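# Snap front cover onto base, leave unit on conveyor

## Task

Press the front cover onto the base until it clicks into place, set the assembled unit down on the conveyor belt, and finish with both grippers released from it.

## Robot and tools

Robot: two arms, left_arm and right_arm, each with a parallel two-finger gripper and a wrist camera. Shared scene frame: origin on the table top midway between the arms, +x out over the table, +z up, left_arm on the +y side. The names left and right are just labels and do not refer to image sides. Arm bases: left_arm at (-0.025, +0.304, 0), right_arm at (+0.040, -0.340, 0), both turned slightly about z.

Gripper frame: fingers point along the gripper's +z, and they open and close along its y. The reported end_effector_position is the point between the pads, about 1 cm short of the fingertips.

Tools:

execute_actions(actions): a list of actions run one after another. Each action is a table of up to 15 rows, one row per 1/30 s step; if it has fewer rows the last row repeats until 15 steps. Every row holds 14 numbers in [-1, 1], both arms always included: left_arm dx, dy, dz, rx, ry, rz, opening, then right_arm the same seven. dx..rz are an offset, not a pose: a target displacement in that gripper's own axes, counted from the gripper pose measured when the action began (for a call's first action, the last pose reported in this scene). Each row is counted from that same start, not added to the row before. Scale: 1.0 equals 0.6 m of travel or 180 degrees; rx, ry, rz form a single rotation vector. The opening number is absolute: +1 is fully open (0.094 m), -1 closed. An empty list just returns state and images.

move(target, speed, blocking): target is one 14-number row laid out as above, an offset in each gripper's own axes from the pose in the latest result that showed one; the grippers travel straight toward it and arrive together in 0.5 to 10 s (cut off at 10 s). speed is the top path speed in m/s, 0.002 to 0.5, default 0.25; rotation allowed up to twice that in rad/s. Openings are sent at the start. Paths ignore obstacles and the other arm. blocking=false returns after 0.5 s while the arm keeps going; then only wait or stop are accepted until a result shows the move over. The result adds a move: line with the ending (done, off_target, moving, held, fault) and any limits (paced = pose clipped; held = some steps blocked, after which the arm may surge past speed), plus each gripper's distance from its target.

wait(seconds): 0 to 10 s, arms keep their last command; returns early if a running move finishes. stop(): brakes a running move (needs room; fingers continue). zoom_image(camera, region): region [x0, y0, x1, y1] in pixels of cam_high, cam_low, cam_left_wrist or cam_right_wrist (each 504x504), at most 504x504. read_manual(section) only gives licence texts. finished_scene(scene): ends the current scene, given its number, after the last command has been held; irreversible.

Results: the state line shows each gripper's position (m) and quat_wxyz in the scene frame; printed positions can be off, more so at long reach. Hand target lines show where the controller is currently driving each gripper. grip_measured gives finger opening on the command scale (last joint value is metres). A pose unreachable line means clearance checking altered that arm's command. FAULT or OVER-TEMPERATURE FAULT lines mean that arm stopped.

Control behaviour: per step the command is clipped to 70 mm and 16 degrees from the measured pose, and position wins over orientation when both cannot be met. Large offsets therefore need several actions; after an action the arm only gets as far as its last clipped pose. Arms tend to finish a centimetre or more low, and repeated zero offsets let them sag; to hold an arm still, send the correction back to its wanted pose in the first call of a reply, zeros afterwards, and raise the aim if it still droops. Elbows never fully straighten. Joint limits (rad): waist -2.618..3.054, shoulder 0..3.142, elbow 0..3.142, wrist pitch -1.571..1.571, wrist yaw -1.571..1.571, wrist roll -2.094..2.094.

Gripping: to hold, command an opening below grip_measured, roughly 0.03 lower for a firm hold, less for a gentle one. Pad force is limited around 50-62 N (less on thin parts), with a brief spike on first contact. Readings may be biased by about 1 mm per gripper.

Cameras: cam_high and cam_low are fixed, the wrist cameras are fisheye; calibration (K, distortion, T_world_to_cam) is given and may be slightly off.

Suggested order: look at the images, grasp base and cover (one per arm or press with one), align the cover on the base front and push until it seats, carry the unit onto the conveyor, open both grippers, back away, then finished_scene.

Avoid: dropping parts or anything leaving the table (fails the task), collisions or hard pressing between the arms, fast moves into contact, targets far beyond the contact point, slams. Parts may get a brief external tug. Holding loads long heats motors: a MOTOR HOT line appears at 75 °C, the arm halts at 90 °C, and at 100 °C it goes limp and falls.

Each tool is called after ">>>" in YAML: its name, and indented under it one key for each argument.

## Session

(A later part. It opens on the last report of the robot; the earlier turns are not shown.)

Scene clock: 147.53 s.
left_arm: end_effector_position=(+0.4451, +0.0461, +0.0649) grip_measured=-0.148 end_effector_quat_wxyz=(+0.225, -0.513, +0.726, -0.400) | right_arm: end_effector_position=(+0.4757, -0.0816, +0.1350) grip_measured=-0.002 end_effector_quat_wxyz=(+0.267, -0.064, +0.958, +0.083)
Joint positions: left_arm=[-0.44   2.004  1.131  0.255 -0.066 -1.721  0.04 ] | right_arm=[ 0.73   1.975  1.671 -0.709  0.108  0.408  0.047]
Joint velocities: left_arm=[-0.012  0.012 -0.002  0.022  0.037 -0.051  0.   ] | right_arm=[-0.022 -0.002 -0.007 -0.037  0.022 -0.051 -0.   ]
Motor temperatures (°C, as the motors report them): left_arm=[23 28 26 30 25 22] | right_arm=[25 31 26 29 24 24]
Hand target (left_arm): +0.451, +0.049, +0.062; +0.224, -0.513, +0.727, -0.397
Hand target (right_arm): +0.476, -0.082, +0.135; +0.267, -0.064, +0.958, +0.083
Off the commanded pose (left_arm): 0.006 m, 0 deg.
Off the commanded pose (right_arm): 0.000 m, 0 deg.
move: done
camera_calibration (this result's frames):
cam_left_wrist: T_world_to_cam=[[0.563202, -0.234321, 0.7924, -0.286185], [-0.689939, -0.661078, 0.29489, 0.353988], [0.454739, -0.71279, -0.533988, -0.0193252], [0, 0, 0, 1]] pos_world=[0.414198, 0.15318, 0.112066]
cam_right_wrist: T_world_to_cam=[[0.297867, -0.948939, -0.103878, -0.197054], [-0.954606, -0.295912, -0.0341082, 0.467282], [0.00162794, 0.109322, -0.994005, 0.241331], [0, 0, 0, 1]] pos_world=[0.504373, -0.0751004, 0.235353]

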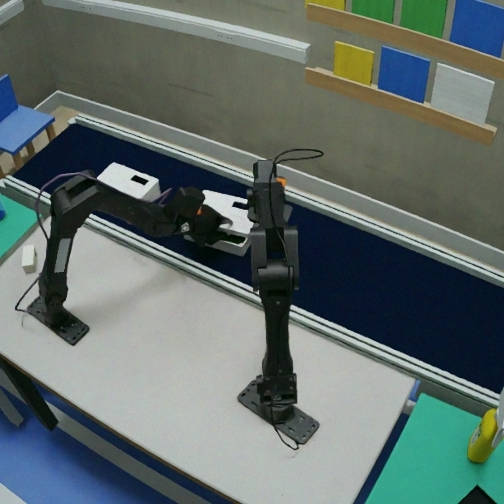

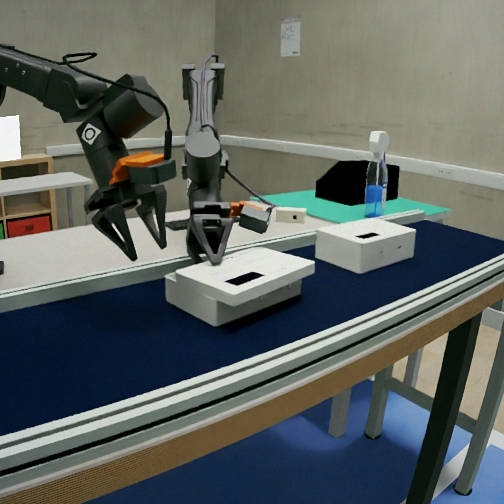

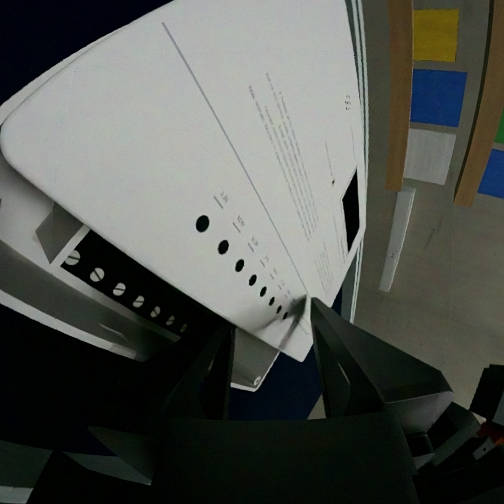

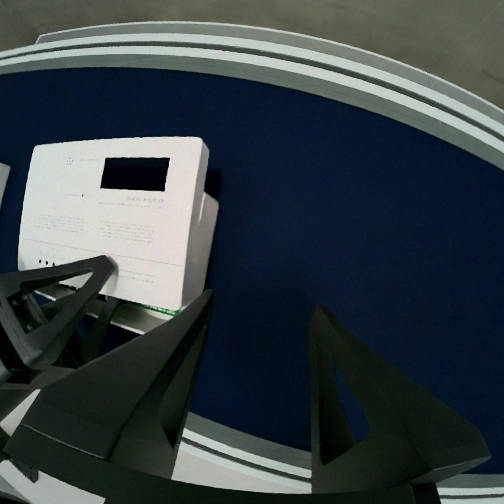

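>>> move:
  target: [0,-0.04,-0.02,0.1,0,0,-0.25, 0,0,0,0,0,0,0]
  speed: 0.05

Scene clock: 151.07 s.
left_arm: end_effector_position=(+0.4525, +0.0481, +0.0981) grip_measured=-0.248 end_effector_quat_wxyz=(+0.294, -0.473, +0.651, -0.515) | right_arm: end_effector_position=(+0.4757, -0.0816, +0.1350) grip_measured=-0.002 end_effector_quat_wxyz=(+0.267, -0.064, +0.958, +0.083)
Joint positions: left_arm=[-0.44   2.016  0.953  0.762 -0.097 -1.711  0.035] | right_arm=[ 0.73   1.975  1.671 -0.709  0.108  0.408  0.047]
Joint velocities: left_arm=[ 0.002  0.002  0.017  0.066 -0.022 -0.066  0.   ] | right_arm=[ 0.002 -0.002  0.022 -0.022 -0.051  0.081 -0.001]
Motor temperatures (°C, as the motors report them): left_arm=[23 28 26 30 25 22] | right_arm=[25 31 26 29 24 24]
Hand target (left_arm): +0.449, +0.047, +0.092; +0.302, -0.469, +0.656, -0.508
Hand target (right_arm): +0.476, -0.082, +0.135; +0.267, -0.064, +0.958, +0.083
Off the commanded pose (left_arm): 0.008 m, 1 deg.
Off the commanded pose (right_arm): 0.000 m, 0 deg.
move: done
camera_calibration (this result's frames):
cam_left_wrist: T_world_to_cam=[[0.318021, -0.102129, 0.942567, -0.22642], [-0.742741, -0.644723, 0.180743, 0.384965], [0.589235, -0.757564, -0.28089, -0.0870419], [0, 0, 0, 1]] pos_world=[0.409224, 0.159132, 0.119387]
cam_right_wrist: T_world_to_cam=[[0.297867, -0.948939, -0.103878, -0.197054], [-0.954606, -0.295912, -0.0341082, 0.467282], [0.00162794, 0.109322, -0.994005, 0.241331], [0, 0, 0, 1]] pos_world=[0.504373, -0.0751004, 0.235353]

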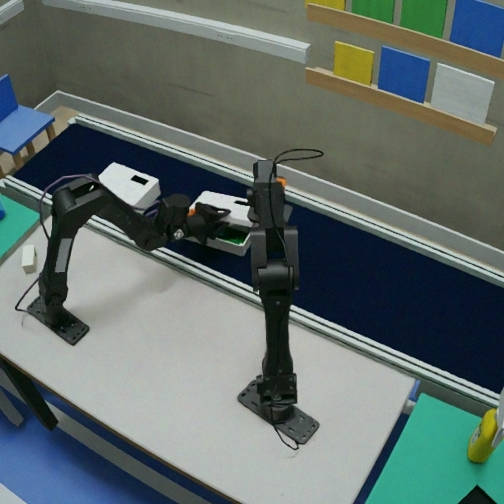

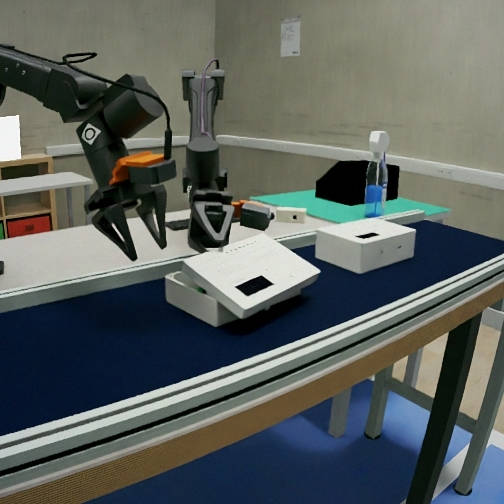

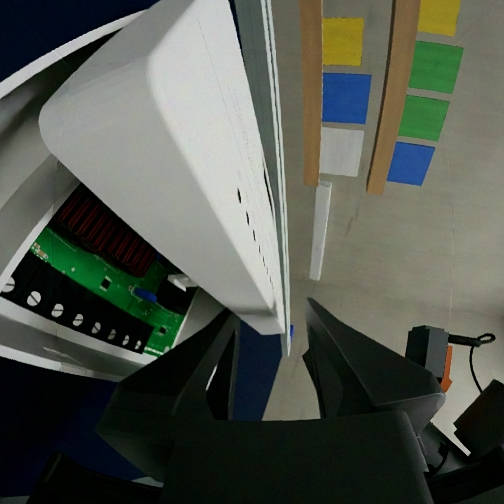

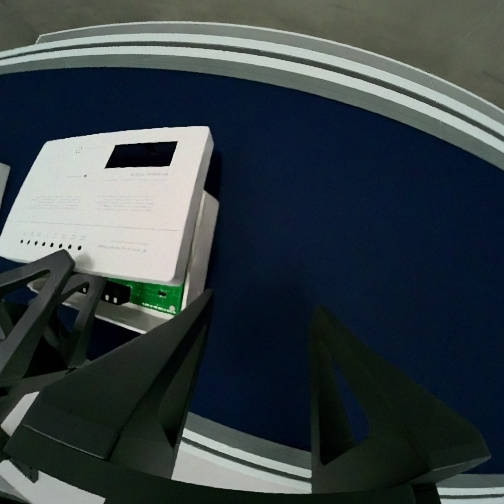

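>>> move:
  target: [0,0,0.025,0,0,0,-0.4, 0,0,0,0,0,0,0]
  speed: 0.03

>>> move:
  target: [0,0,0,0,0,0,-0.72, 0,0,0,0,0,0,0]
  speed: 0.03

Scene clock: 152.00 s.
left_arm: end_effector_position=(+0.4604, +0.0439, +0.0928) grip_measured=-0.398 end_effector_quat_wxyz=(+0.295, -0.474, +0.650, -0.515) | right_arm: end_effector_position=(+0.4757, -0.0816, +0.1350) grip_measured=-0.002 end_effector_quat_wxyz=(+0.267, -0.064, +0.958, +0.083)
Joint positions: left_arm=[-0.44   2.057  0.99   0.766 -0.099 -1.712  0.028] | right_arm=[ 0.73   1.975  1.671 -0.709  0.108  0.408  0.047]
Joint velocities: left_arm=[-0.012  0.012  0.007 -0.007  0.051  0.081 -0.001] | right_arm=[-0.027 -0.007 -0.007 -0.007 -0.007 -0.022 -0.001]
Motor temperatures (°C, as the motors report them): left_arm=[23 28 27 31 25 22] | right_arm=[25 31 26 29 24 24]
Hand target (left_arm): +0.465, +0.043, +0.093; +0.294, -0.474, +0.651, -0.515
Hand target (right_arm): +0.476, -0.082, +0.135; +0.267, -0.064, +0.958, +0.083
Off the commanded pose (left_arm): 0.006 m, 0 deg.
Off the commanded pose (right_arm): 0.000 m, 0 deg.
move: done
camera_calibration (this result's frames):
cam_left_wrist: T_world_to_cam=[[0.317637, -0.100977, 0.942821, -0.224258], [-0.741762, -0.645853, 0.180729, 0.388637], [0.590674, -0.756755, -0.280047, -0.0971731], [0, 0, 0, 1]] pos_world=[0.416906, 0.154821, 0.113985]
cam_right_wrist: T_world_to_cam=[[0.297867, -0.948939, -0.103878, -0.197054], [-0.954606, -0.295912, -0.0341082, 0.467282], [0.00162794, 0.109322, -0.994005, 0.241331], [0, 0, 0, 1]] pos_world=[0.504373, -0.0751004, 0.235353]

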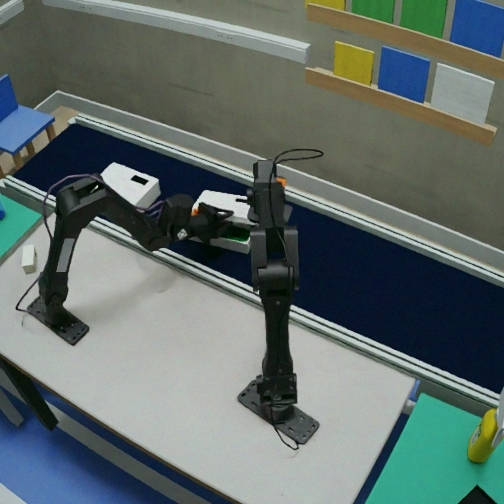

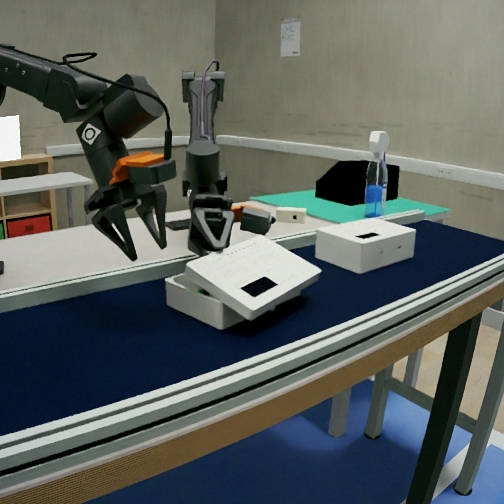

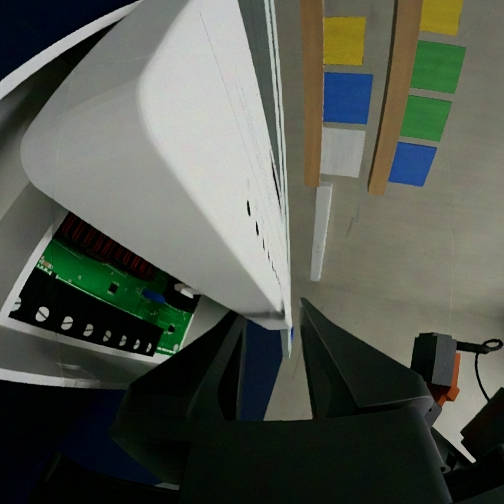

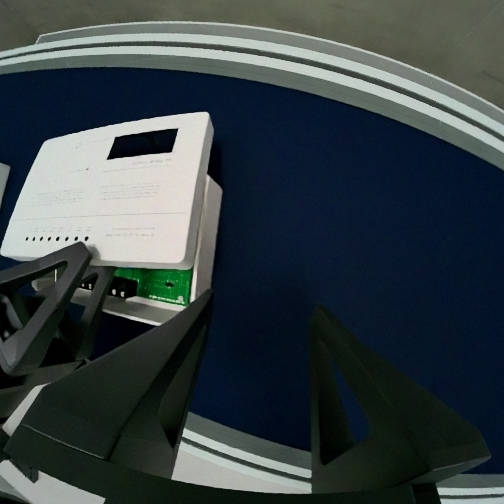

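Scene clock: 152.50 s.
left_arm: end_effector_position=(+0.4607, +0.0432, +0.0945) grip_measured=-0.657 end_effector_quat_wxyz=(+0.293, -0.475, +0.647, -0.520) | right_arm: end_effector_position=(+0.4757, -0.0816, +0.1350) grip_measured=-0.002 end_effector_quat_wxyz=(+0.267, -0.064, +0.958, +0.083)
Joint positions: left_arm=[-0.44   2.057  0.99   0.774 -0.096 -1.719  0.016] | right_arm=[ 0.73   1.975  1.671 -0.709  0.108  0.408  0.047]
Joint velocities: left_arm=[-0.017 -0.007 -0.002  0.066 -0.051  0.022 -0.   ] | right_arm=[-0.002  0.007  0.002 -0.037 -0.022  0.022 -0.   ]
Motor temperatures (°C, as the motors report them): left_arm=[23 28 27 31 25 22] | right_arm=[25 31 26 29 24 24]
Hand target (left_arm): +0.460, +0.044, +0.093; +0.295, -0.474, +0.651, -0.515
Hand target (right_arm): +0.476, -0.082, +0.135; +0.267, -0.064, +0.958, +0.083
Off the commanded pose (left_arm): 0.002 m, 1 deg.
Off the commanded pose (right_arm): 0.000 m, 0 deg.
move: done
camera_calibration (this result's frames):
cam_left_wrist: T_world_to_cam=[[0.31442, -0.0909001, 0.944922, -0.225162], [-0.74266, -0.643548, 0.18521, 0.387979], [0.591267, -0.759989, -0.269852, -0.0985194], [0, 0, 0, 1]] pos_world=[0.417184, 0.154342, 0.114317]
cam_right_wrist: T_world_to_cam=[[0.297867, -0.948939, -0.103878, -0.197054], [-0.954606, -0.295912, -0.0341082, 0.467282], [0.00162794, 0.109322, -0.994005, 0.241331], [0, 0, 0, 1]] pos_world=[0.504373, -0.0751004, 0.235353]

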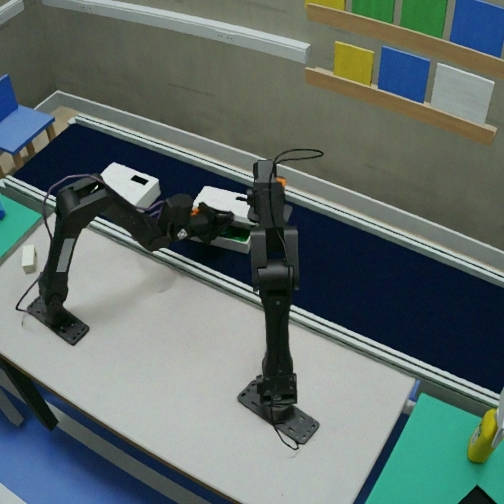

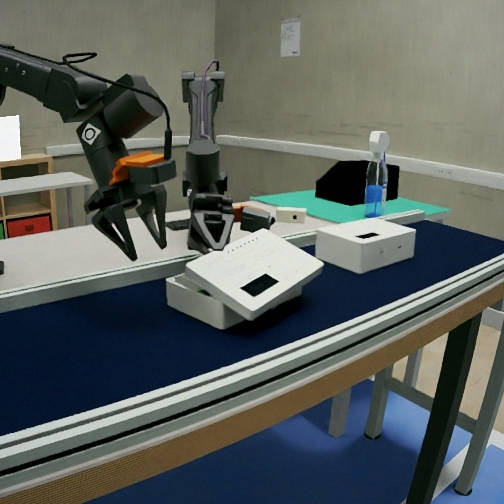

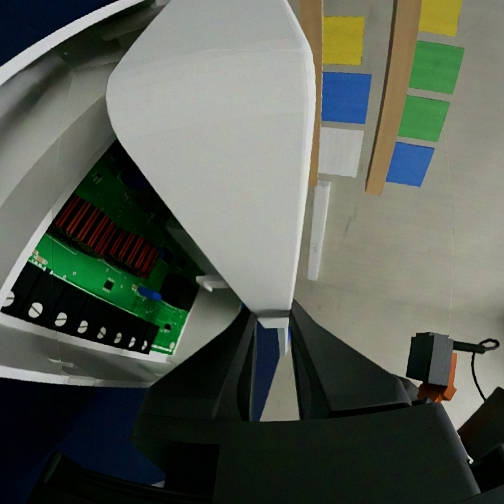

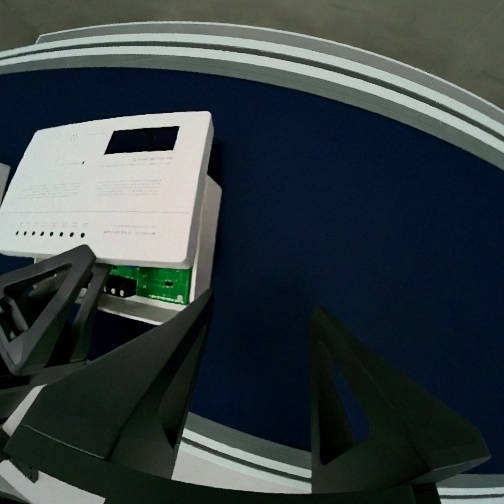

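>>> move:
  target: [0,-0.03,-0.01,0.093,0,0.037,-0.72, 0,0,0,0,0,0,0]
  speed: 0.06

Scene clock: 155.83 s.
left_arm: end_effector_position=(+0.4622, +0.0443, +0.1118) grip_measured=-0.657 end_effector_quat_wxyz=(+0.376, -0.394, +0.595, -0.591) | right_arm: end_effector_position=(+0.4757, -0.0816, +0.1350) grip_measured=-0.002 end_effector_quat_wxyz=(+0.267, -0.064, +0.958, +0.083)
Joint positions: left_arm=[-0.44   2.195  0.926  1.25  -0.106 -1.592  0.016] | right_arm=[ 0.73   1.975  1.671 -0.709  0.108  0.408  0.047]
Joint velocities: left_arm=[-0.007  0.002 -0.007  0.066  0.022 -0.022  0.   ] | right_arm=[-0.012 -0.007  0.022 -0.051  0.022 -0.022  0.   ]
Motor temperatures (°C, as the motors report them): left_arm=[23 28 26 31 25 22] | right_arm=[25 31 26 29 24 24]
Hand target (left_arm): +0.460, +0.046, +0.113; +0.389, -0.387, +0.592, -0.590
Hand target (right_arm): +0.476, -0.082, +0.135; +0.267, -0.064, +0.958, +0.083
Off the commanded pose (left_arm): 0.002 m, 2 deg.
Off the commanded pose (right_arm): 0.000 m, 0 deg.
move: done
camera_calibration (this result's frames):
cam_left_wrist: T_world_to_cam=[[0.03041, -0.0722657, 0.996922, -0.117216], [-0.772844, -0.634201, -0.0223977, 0.423378], [0.633867, -0.769784, -0.0751362, -0.134865], [0, 0, 0, 1]] pos_world=[0.416256, 0.15622, 0.116205]
cam_right_wrist: T_world_to_cam=[[0.297867, -0.948939, -0.103878, -0.197054], [-0.954606, -0.295912, -0.0341082, 0.467282], [0.00162794, 0.109322, -0.994005, 0.241331], [0, 0, 0, 1]] pos_world=[0.504373, -0.0751004, 0.235353]

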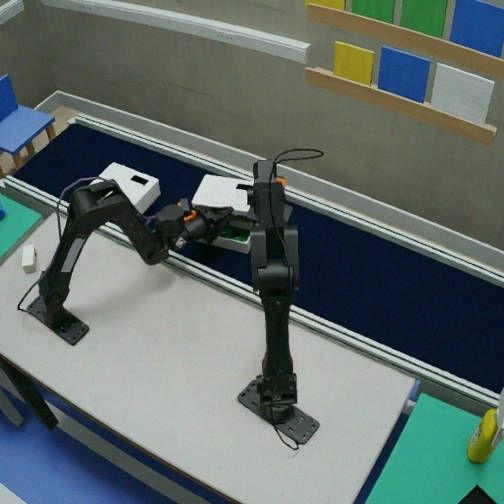

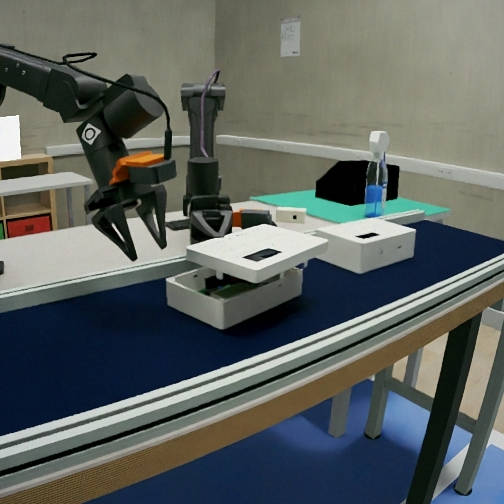

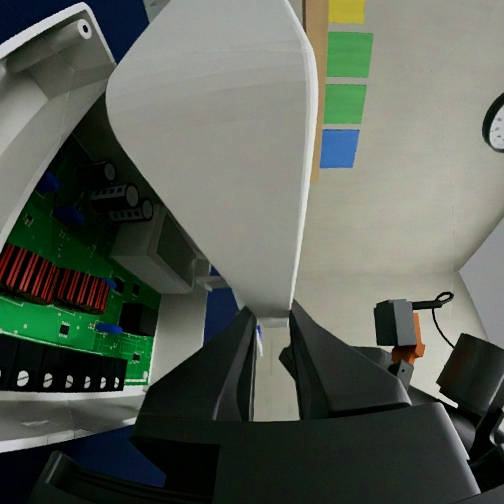

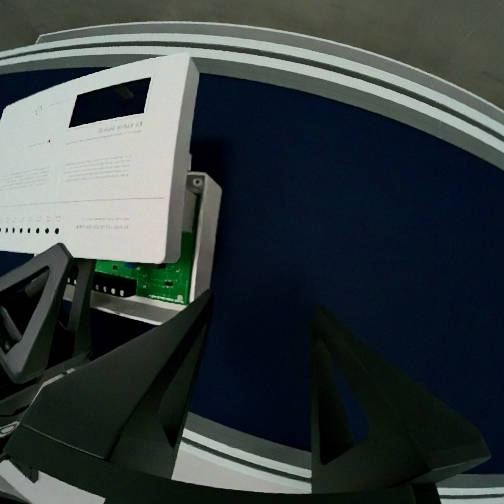

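>>> move:
  target: [0.052,0.025,-0.065,0,0,0,-0.72, 0,0,0,0,0,0,0]
  speed: 0.05

Scene clock: 158.23 s.
left_arm: end_effector_position=(+0.4163, +0.0308, +0.0871) grip_measured=-0.657 end_effector_quat_wxyz=(+0.366, -0.399, +0.606, -0.582) | right_arm: end_effector_position=(+0.4757, -0.0816, +0.1350) grip_measured=-0.002 end_effector_quat_wxyz=(+0.267, -0.064, +0.958, +0.083)
Joint positions: left_arm=[-0.537  2.195  0.787  1.354 -0.195 -1.602  0.016] | right_arm=[ 0.73   1.975  1.671 -0.709  0.108  0.408  0.047]
Joint velocities: left_arm=[ 0.007  0.017 -0.027  0.022 -0.095 -0.037 -0.001] | right_arm=[ 0.027  0.002  0.002 -0.022 -0.022 -0.007 -0.001]
Motor temperatures (°C, as the motors report them): left_arm=[23 29 26 32 25 22] | right_arm=[25 31 26 29 24 24]
Hand target (left_arm): +0.414, +0.031, +0.098; +0.376, -0.395, +0.595, -0.591
Hand target (right_arm): +0.476, -0.082, +0.135; +0.267, -0.064, +0.958, +0.083
Off the commanded pose (left_arm): 0.011 m, 2 deg.
Off the commanded pose (right_arm): 0.000 m, 0 deg.
move: off_target (left_arm)
camera_calibration (this result's frames):
cam_left_wrist: T_world_to_cam=[[0.0623228, -0.0850621, 0.994425, -0.104854], [-0.778368, -0.627789, -0.00491833, 0.379368], [0.624707, -0.773722, -0.105335, -0.111452], [0, 0, 0, 1]] pos_world=[0.371448, 0.143011, 0.0943955]
cam_right_wrist: T_world_to_cam=[[0.297867, -0.948939, -0.103878, -0.197054], [-0.954606, -0.295912, -0.0341082, 0.467282], [0.00162794, 0.109322, -0.994005, 0.241331], [0, 0, 0, 1]] pos_world=[0.504373, -0.0751004, 0.235353]

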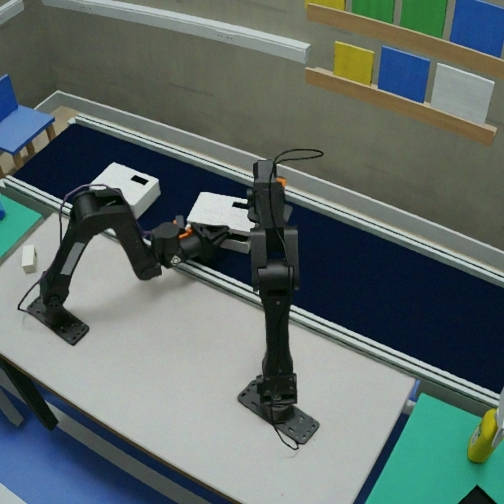

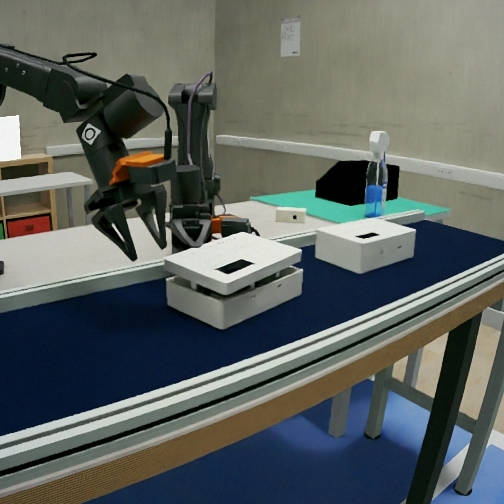

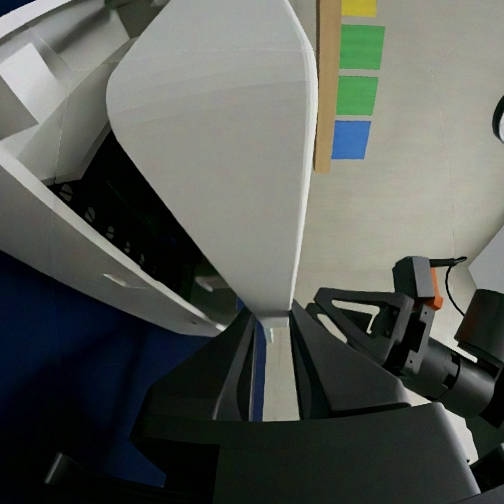

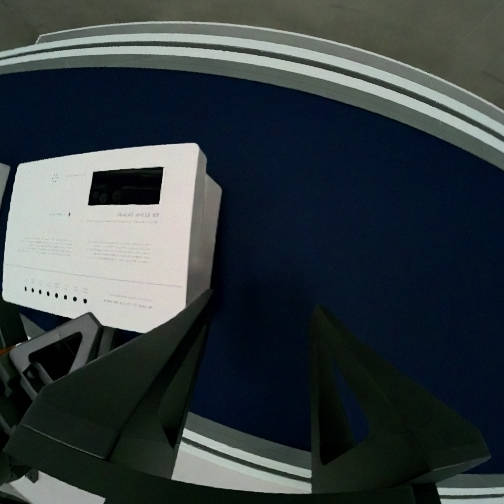

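>>> zoom_image:
  camera: "cam_low"
  region: [150, 220, 330, 340]

>>> zoom_image:
  camera: "cam_high"
  region: [160, 180, 280, 270]

Region (150, 220, 330, 340) of cam_low's 504x504 image, scaled by 2.800, with more detail than that image has.

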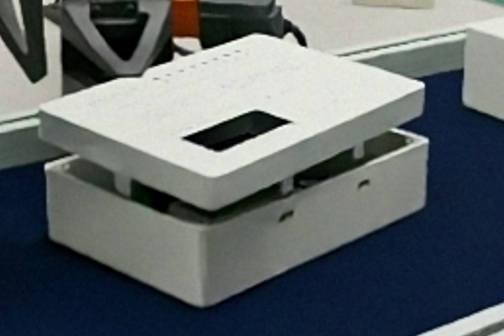

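Region (160, 180, 280, 270) of cam_high's 504x504 image, scaled by 4.200, with more detail than that image has; it fills the top 378 rows of this view, and the rest is white.

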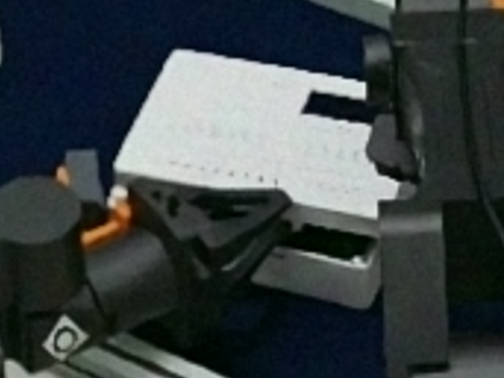

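>>> move:
  target: [-0.014,-0.012,-0.006,0.02,0.03,0,-0.72, 0,0,0,0,0,0,0]
  speed: 0.03

>>> zoom_image:
  camera: "cam_low"
  region: [150, 220, 330, 340]

>>> zoom_image:
  camera: "cam_high"
  region: [160, 180, 280, 270]

Scene clock: 160.87 s.
left_arm: end_effector_position=(+0.4176, +0.0366, +0.0932) grip_measured=-0.657 end_effector_quat_wxyz=(+0.344, -0.369, +0.606, -0.615) | right_arm: end_effector_position=(+0.4757, -0.0816, +0.1350) grip_measured=-0.002 end_effector_quat_wxyz=(+0.267, -0.064, +0.958, +0.083)
Joint positions: left_arm=[-0.476  2.212  0.77   1.435 -0.048 -1.607  0.016] | right_arm=[ 0.73   1.975  1.671 -0.709  0.108  0.408  0.047]
Joint velocities: left_arm=[ 0.007  0.002 -0.007 -0.037 -0.022  0.139  0.001] | right_arm=[-0.012 -0.002  0.007  0.022  0.022 -0.125 -0.001]
Motor temperatures (°C, as the motors report them): left_arm=[23 29 26 32 25 22] | right_arm=[25 31 27 29 24 24]
Hand target (left_arm): +0.416, +0.040, +0.095; +0.350, -0.360, +0.605, -0.618
Hand target (right_arm): +0.476, -0.082, +0.135; +0.267, -0.064, +0.958, +0.083
Off the commanded pose (left_arm): 0.004 m, 1 deg.
Off the commanded pose (right_arm): 0.000 m, 0 deg.
move: done
camera_calibration (this result's frames):
cam_left_wrist: T_world_to_cam=[[0.0211419, -0.0535914, 0.998339, -0.0948773], [-0.828927, -0.559218, -0.0124649, 0.40335], [0.558957, -0.827287, -0.0562463, -0.0823553], [0, 0, 0, 1]] pos_world=[0.382387, 0.152344, 0.0951153]
cam_right_wrist: T_world_to_cam=[[0.297867, -0.948939, -0.103878, -0.197054], [-0.954606, -0.295912, -0.0341082, 0.467282], [0.00162794, 0.109322, -0.994005, 0.241331], [0, 0, 0, 1]] pos_world=[0.504373, -0.0751004, 0.235353]

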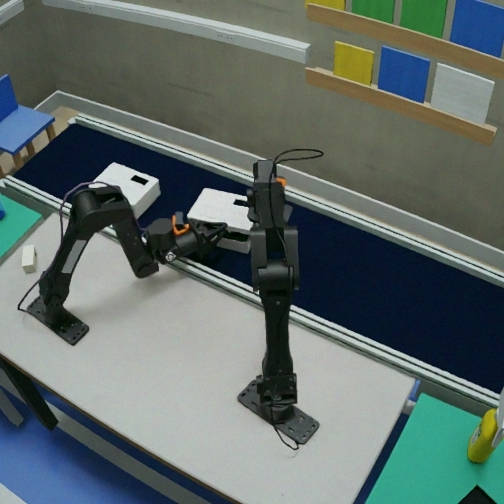

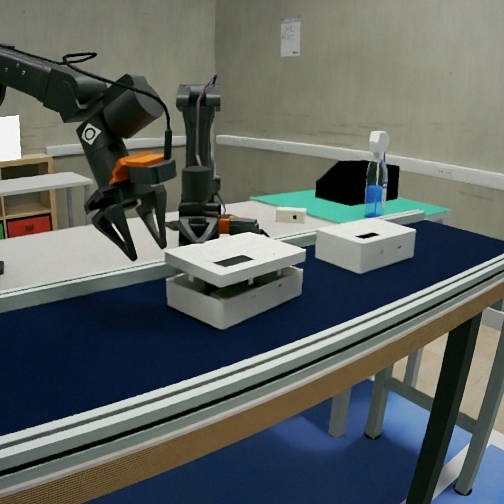

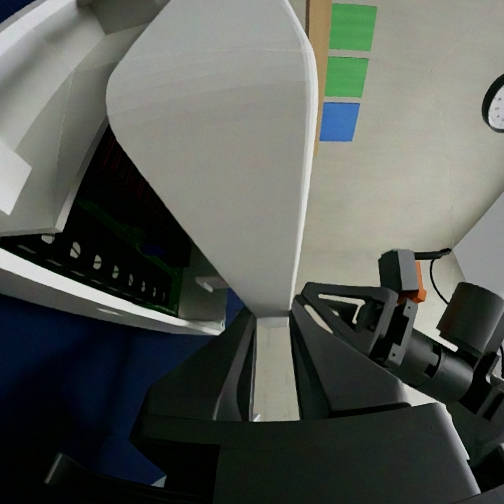

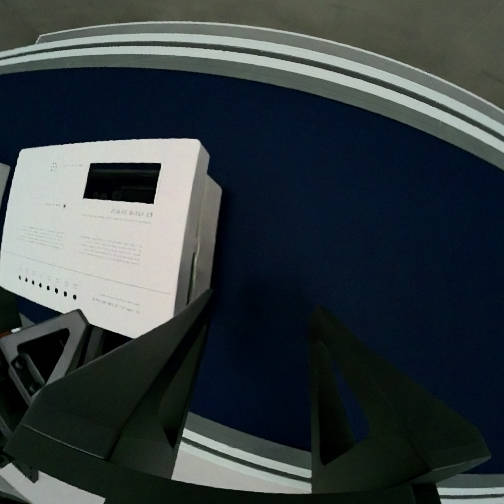

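Region (150, 220, 330, 340) of cam_low's 504x504 image, scaled by 2.800, with more detail than that image has.

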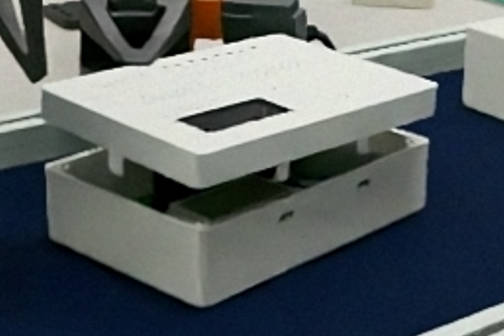

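Region (160, 180, 280, 270) of cam_high's 504x504 image, scaled by 4.200, with more detail than that image has; it fills the top 378 rows of this view, and the rest is white.

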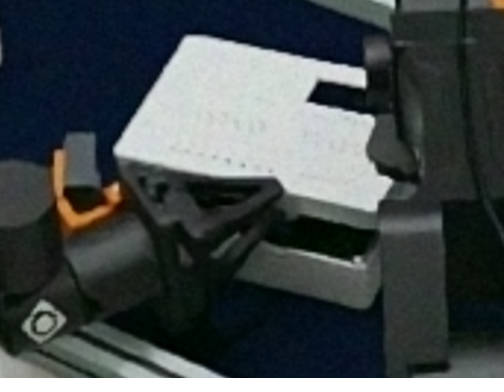

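>>> move:
  target: [0,0.012,-0.016,0.005,0,0,-0.72, 0,0,0,0,0,0,0]
  speed: 0.02

>>> zoom_image:
  camera: "cam_low"
  region: [150, 220, 330, 340]

>>> zoom_image:
  camera: "cam_high"
  region: [160, 180, 280, 270]

Scene clock: 162.30 s.
left_arm: end_effector_position=(+0.4116, +0.0395, +0.0851) grip_measured=-0.657 end_effector_quat_wxyz=(+0.341, -0.370, +0.606, -0.616) | right_arm: end_effector_position=(+0.4757, -0.0816, +0.1350) grip_measured=-0.002 end_effector_quat_wxyz=(+0.267, -0.064, +0.958, +0.083)
Joint positions: left_arm=[-0.476  2.236  0.745  1.484 -0.044 -1.614  0.016] | right_arm=[ 0.73   1.975  1.671 -0.709  0.108  0.408  0.047]
Joint velocities: left_arm=[ 0.017 -0.012 -0.007  0.037  0.007  0.051 -0.   ] | right_arm=[-0.007 -0.007 -0.012  0.051 -0.125 -0.007  0.   ]
Motor temperatures (°C, as the motors report them): left_arm=[23 29 26 32 25 22] | right_arm=[25 31 27 29 24 24]
Hand target (left_arm): +0.409, +0.041, +0.086; +0.347, -0.366, +0.602, -0.619
Hand target (right_arm): +0.476, -0.082, +0.135; +0.267, -0.064, +0.958, +0.083
Off the commanded pose (left_arm): 0.003 m, 1 deg.
Off the commanded pose (right_arm): 0.000 m, 0 deg.
move: done
camera_calibration (this result's frames):
cam_left_wrist: T_world_to_cam=[[0.0244762, -0.0482227, 0.998537, -0.0880684], [-0.831063, -0.556141, -0.0064868, 0.400203], [0.55564, -0.829688, -0.0536883, -0.0758028], [0, 0, 0, 1]] pos_world=[0.376868, 0.15543, 0.0864659]
cam_right_wrist: T_world_to_cam=[[0.297867, -0.948939, -0.103878, -0.197054], [-0.954606, -0.295912, -0.0341082, 0.467282], [0.00162794, 0.109322, -0.994005, 0.241331], [0, 0, 0, 1]] pos_world=[0.504373, -0.0751004, 0.235353]

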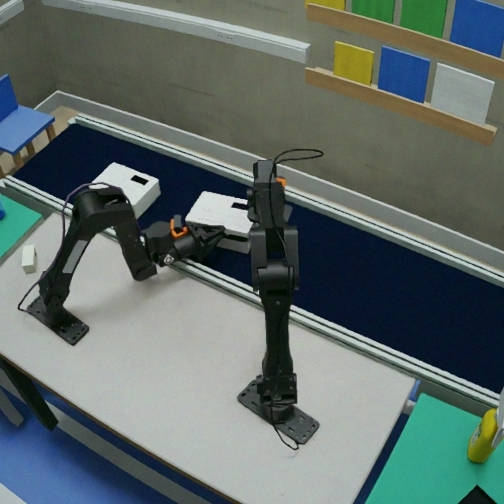

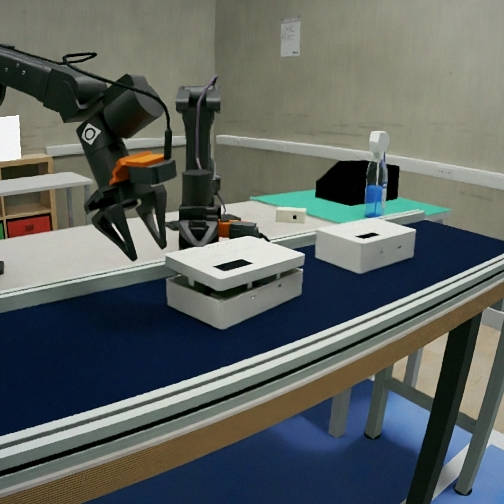

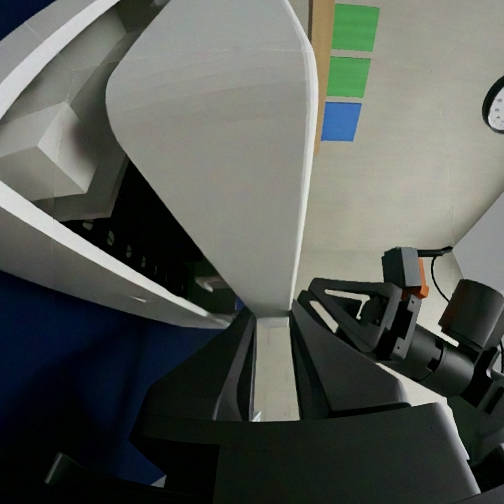

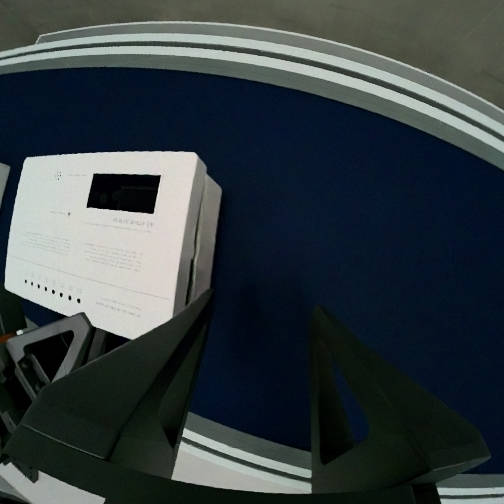

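Region (150, 220, 330, 340) of cam_low's 504x504 image, scaled by 2.800, with more detail than that image has.

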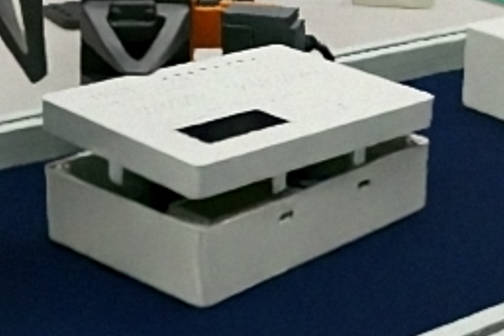

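Region (160, 180, 280, 270) of cam_high's 504x504 image, scaled by 4.200, with more detail than that image has; it fills the top 378 rows of this view, and the rest is white.

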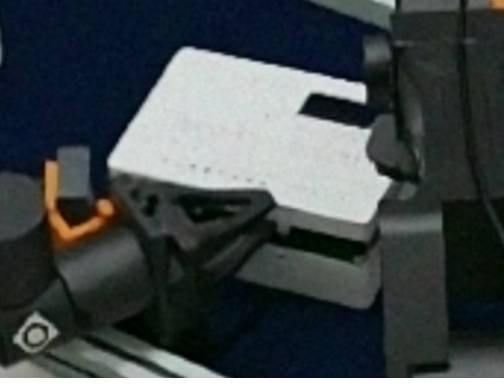

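>>> move:
  target: [0,-0.003,-0.002,0.005,-0.014,0,-0.72, 0,0,0,0,0,0,0]
  speed: 0.02

>>> zoom_image:
  camera: "cam_low"
  region: [150, 220, 330, 340]

>>> zoom_image:
  camera: "cam_high"
  region: [160, 180, 280, 270]

Scene clock: 163.90 s.
left_arm: end_effector_position=(+0.4127, +0.0421, +0.0854) grip_measured=-0.657 end_effector_quat_wxyz=(+0.351, -0.383, +0.597, -0.611) | right_arm: end_effector_position=(+0.4757, -0.0816, +0.1350) grip_measured=-0.002 end_effector_quat_wxyz=(+0.267, -0.064, +0.958, +0.083)
Joint positions: left_arm=[-0.489  2.236  0.745  1.485 -0.096 -1.621  0.016] | right_arm=[ 0.73   1.975  1.671 -0.709  0.108  0.408  0.047]
Joint velocities: left_arm=[-0.007 -0.002 -0.007  0.007  0.007  0.007  0.   ] | right_arm=[-0.012  0.002  0.022  0.007  0.037 -0.081  0.   ]
Motor temperatures (°C, as the motors report them): left_arm=[23 29 26 32 25 22] | right_arm=[25 31 27 29 24 24]
Hand target (left_arm): +0.411, +0.040, +0.087; +0.357, -0.381, +0.593, -0.613
Hand target (right_arm): +0.476, -0.082, +0.135; +0.267, -0.064, +0.958, +0.083
Off the commanded pose (left_arm): 0.003 m, 1 deg.
Off the commanded pose (right_arm): 0.000 m, 0 deg.
move: done
camera_calibration (this result's frames):
cam_left_wrist: T_world_to_cam=[[0.0285126, -0.0405024, 0.998773, -0.09027], [-0.80878, -0.588111, -0.000760405, 0.394177], [0.58742, -0.807765, -0.0495261, -0.0886559], [0, 0, 0, 1]] pos_world=[0.373454, 0.15655, 0.0860681]
cam_right_wrist: T_world_to_cam=[[0.297867, -0.948939, -0.103878, -0.197054], [-0.954606, -0.295912, -0.0341082, 0.467282], [0.00162794, 0.109322, -0.994005, 0.241331], [0, 0, 0, 1]] pos_world=[0.504373, -0.0751004, 0.235353]

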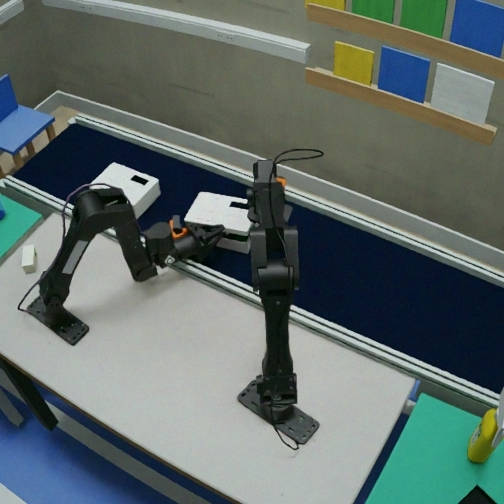

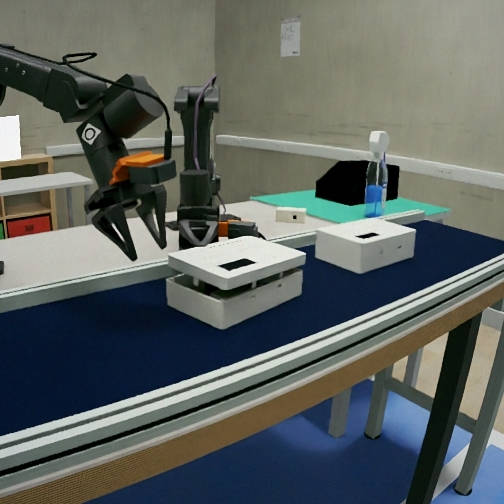

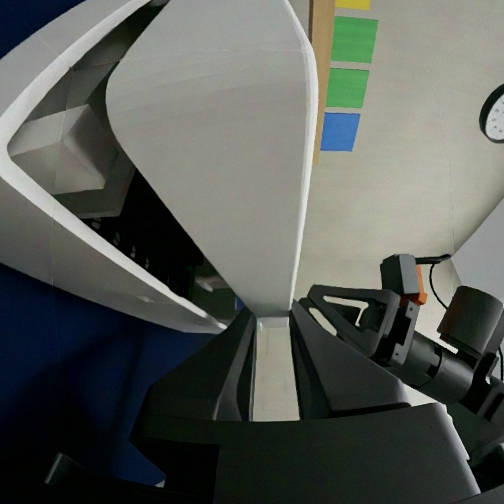

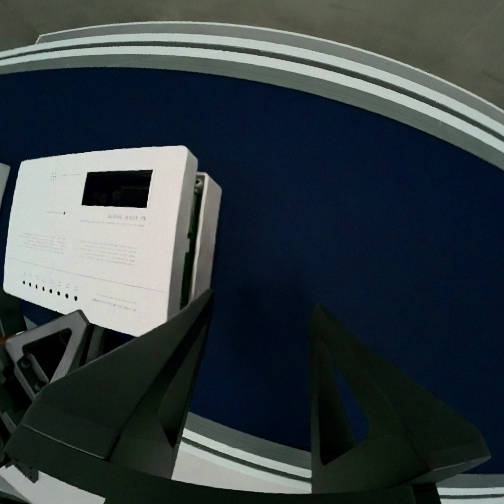

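Region (150, 220, 330, 340) of cam_low's 504x504 image, scaled by 2.800, with more detail than that image has.

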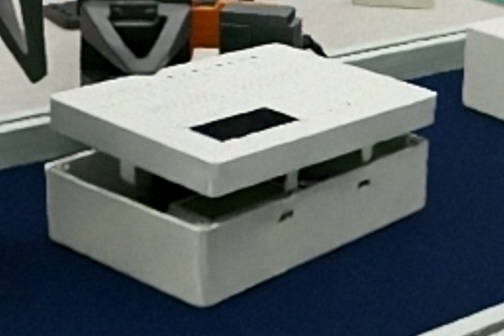

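Region (160, 180, 280, 270) of cam_high's 504x504 image, scaled by 4.200, with more detail than that image has; it fills the top 378 rows of this view, and the rest is white.

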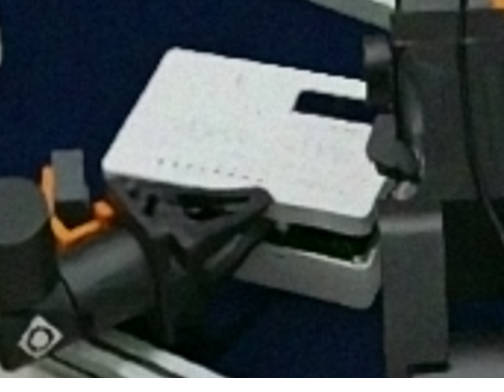

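>>> move:
  target: [0.008,-0.003,-0.011,0.005,0,0,-0.72, 0,0,0,0,0,0,0]
  speed: 0.02

>>> zoom_image:
  camera: "cam_low"
  region: [150, 220, 330, 340]

>>> zoom_image:
  camera: "cam_high"
  region: [160, 180, 280, 270]

Scene clock: 164.87 s.
left_arm: end_effector_position=(+0.4110, +0.0424, +0.0856) grip_measured=-0.657 end_effector_quat_wxyz=(+0.351, -0.385, +0.594, -0.613) | right_arm: end_effector_position=(+0.4757, -0.0816, +0.1350) grip_measured=-0.002 end_effector_quat_wxyz=(+0.267, -0.064, +0.958, +0.083)
Joint positions: left_arm=[-0.492  2.236  0.738  1.495 -0.102 -1.627  0.016] | right_arm=[ 0.73   1.975  1.671 -0.709  0.108  0.408  0.047]
Joint velocities: left_arm=[-0.022 -0.002  0.002 -0.022 -0.095 -0.037 -0.001] | right_arm=[ 0.007  0.002 -0.022  0.051  0.007  0.022 -0.   ]
Motor temperatures (°C, as the motors report them): left_arm=[23 29 26 32 25 22] | right_arm=[25 31 27 29 24 24]
Hand target (left_arm): +0.405, +0.041, +0.087; +0.354, -0.381, +0.592, -0.616
Hand target (right_arm): +0.476, -0.082, +0.135; +0.267, -0.064, +0.958, +0.083
Off the commanded pose (left_arm): 0.007 m, 1 deg.
Off the commanded pose (right_arm): 0.000 m, 0 deg.
move: done
camera_calibration (this result's frames):
cam_left_wrist: T_world_to_cam=[[0.0286632, -0.033711, 0.999021, -0.090827], [-0.807191, -0.590281, 0.00324084, 0.39208], [0.589594, -0.806493, -0.0441306, -0.0888049], [0, 0, 0, 1]] pos_world=[0.371446, 0.156755, 0.0855484]
cam_right_wrist: T_world_to_cam=[[0.297867, -0.948939, -0.103878, -0.197054], [-0.954606, -0.295912, -0.0341082, 0.467282], [0.00162794, 0.109322, -0.994005, 0.241331], [0, 0, 0, 1]] pos_world=[0.504373, -0.0751004, 0.235353]

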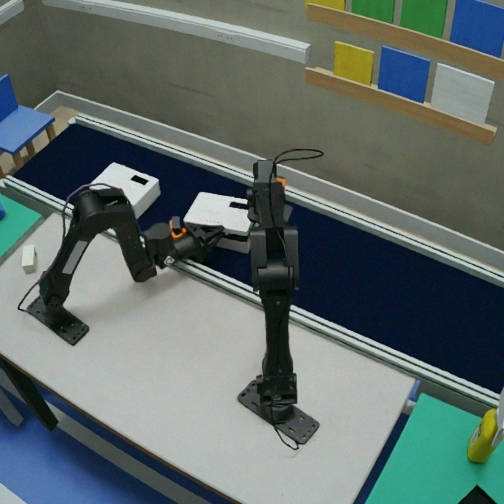

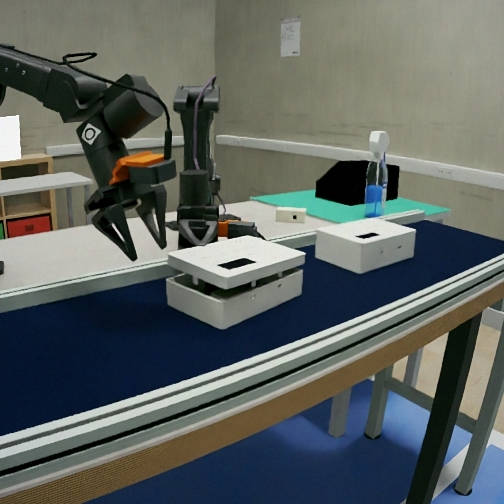

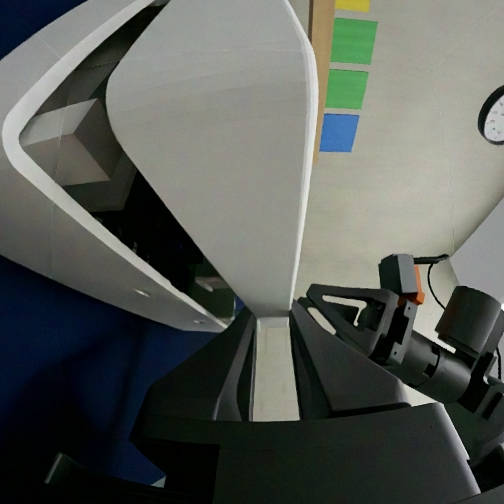

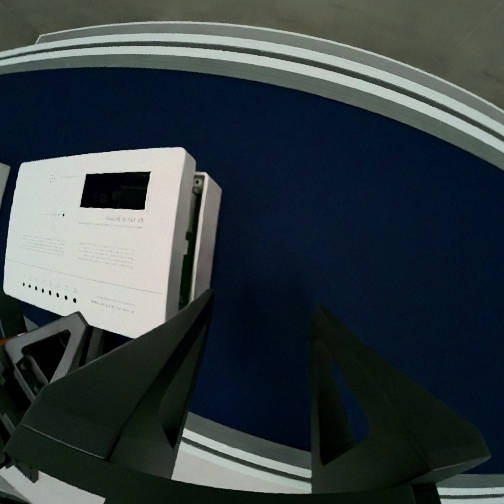

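Region (150, 220, 330, 340) of cam_low's 504x504 image, scaled by 2.800, with more detail than that image has.

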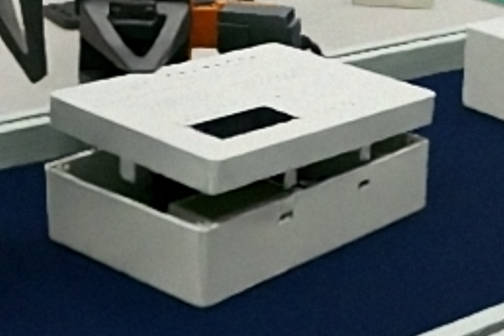

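Region (160, 180, 280, 270) of cam_high's 504x504 image, scaled by 4.200, with more detail than that image has; it fills the top 378 rows of this view, and the rest is white.

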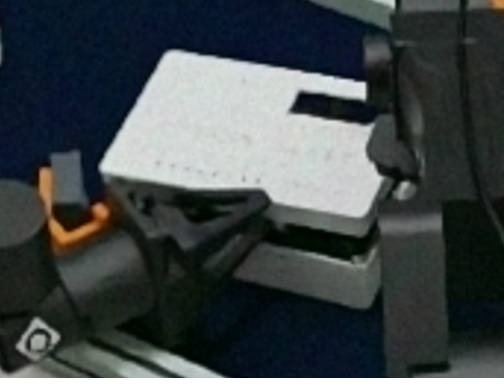

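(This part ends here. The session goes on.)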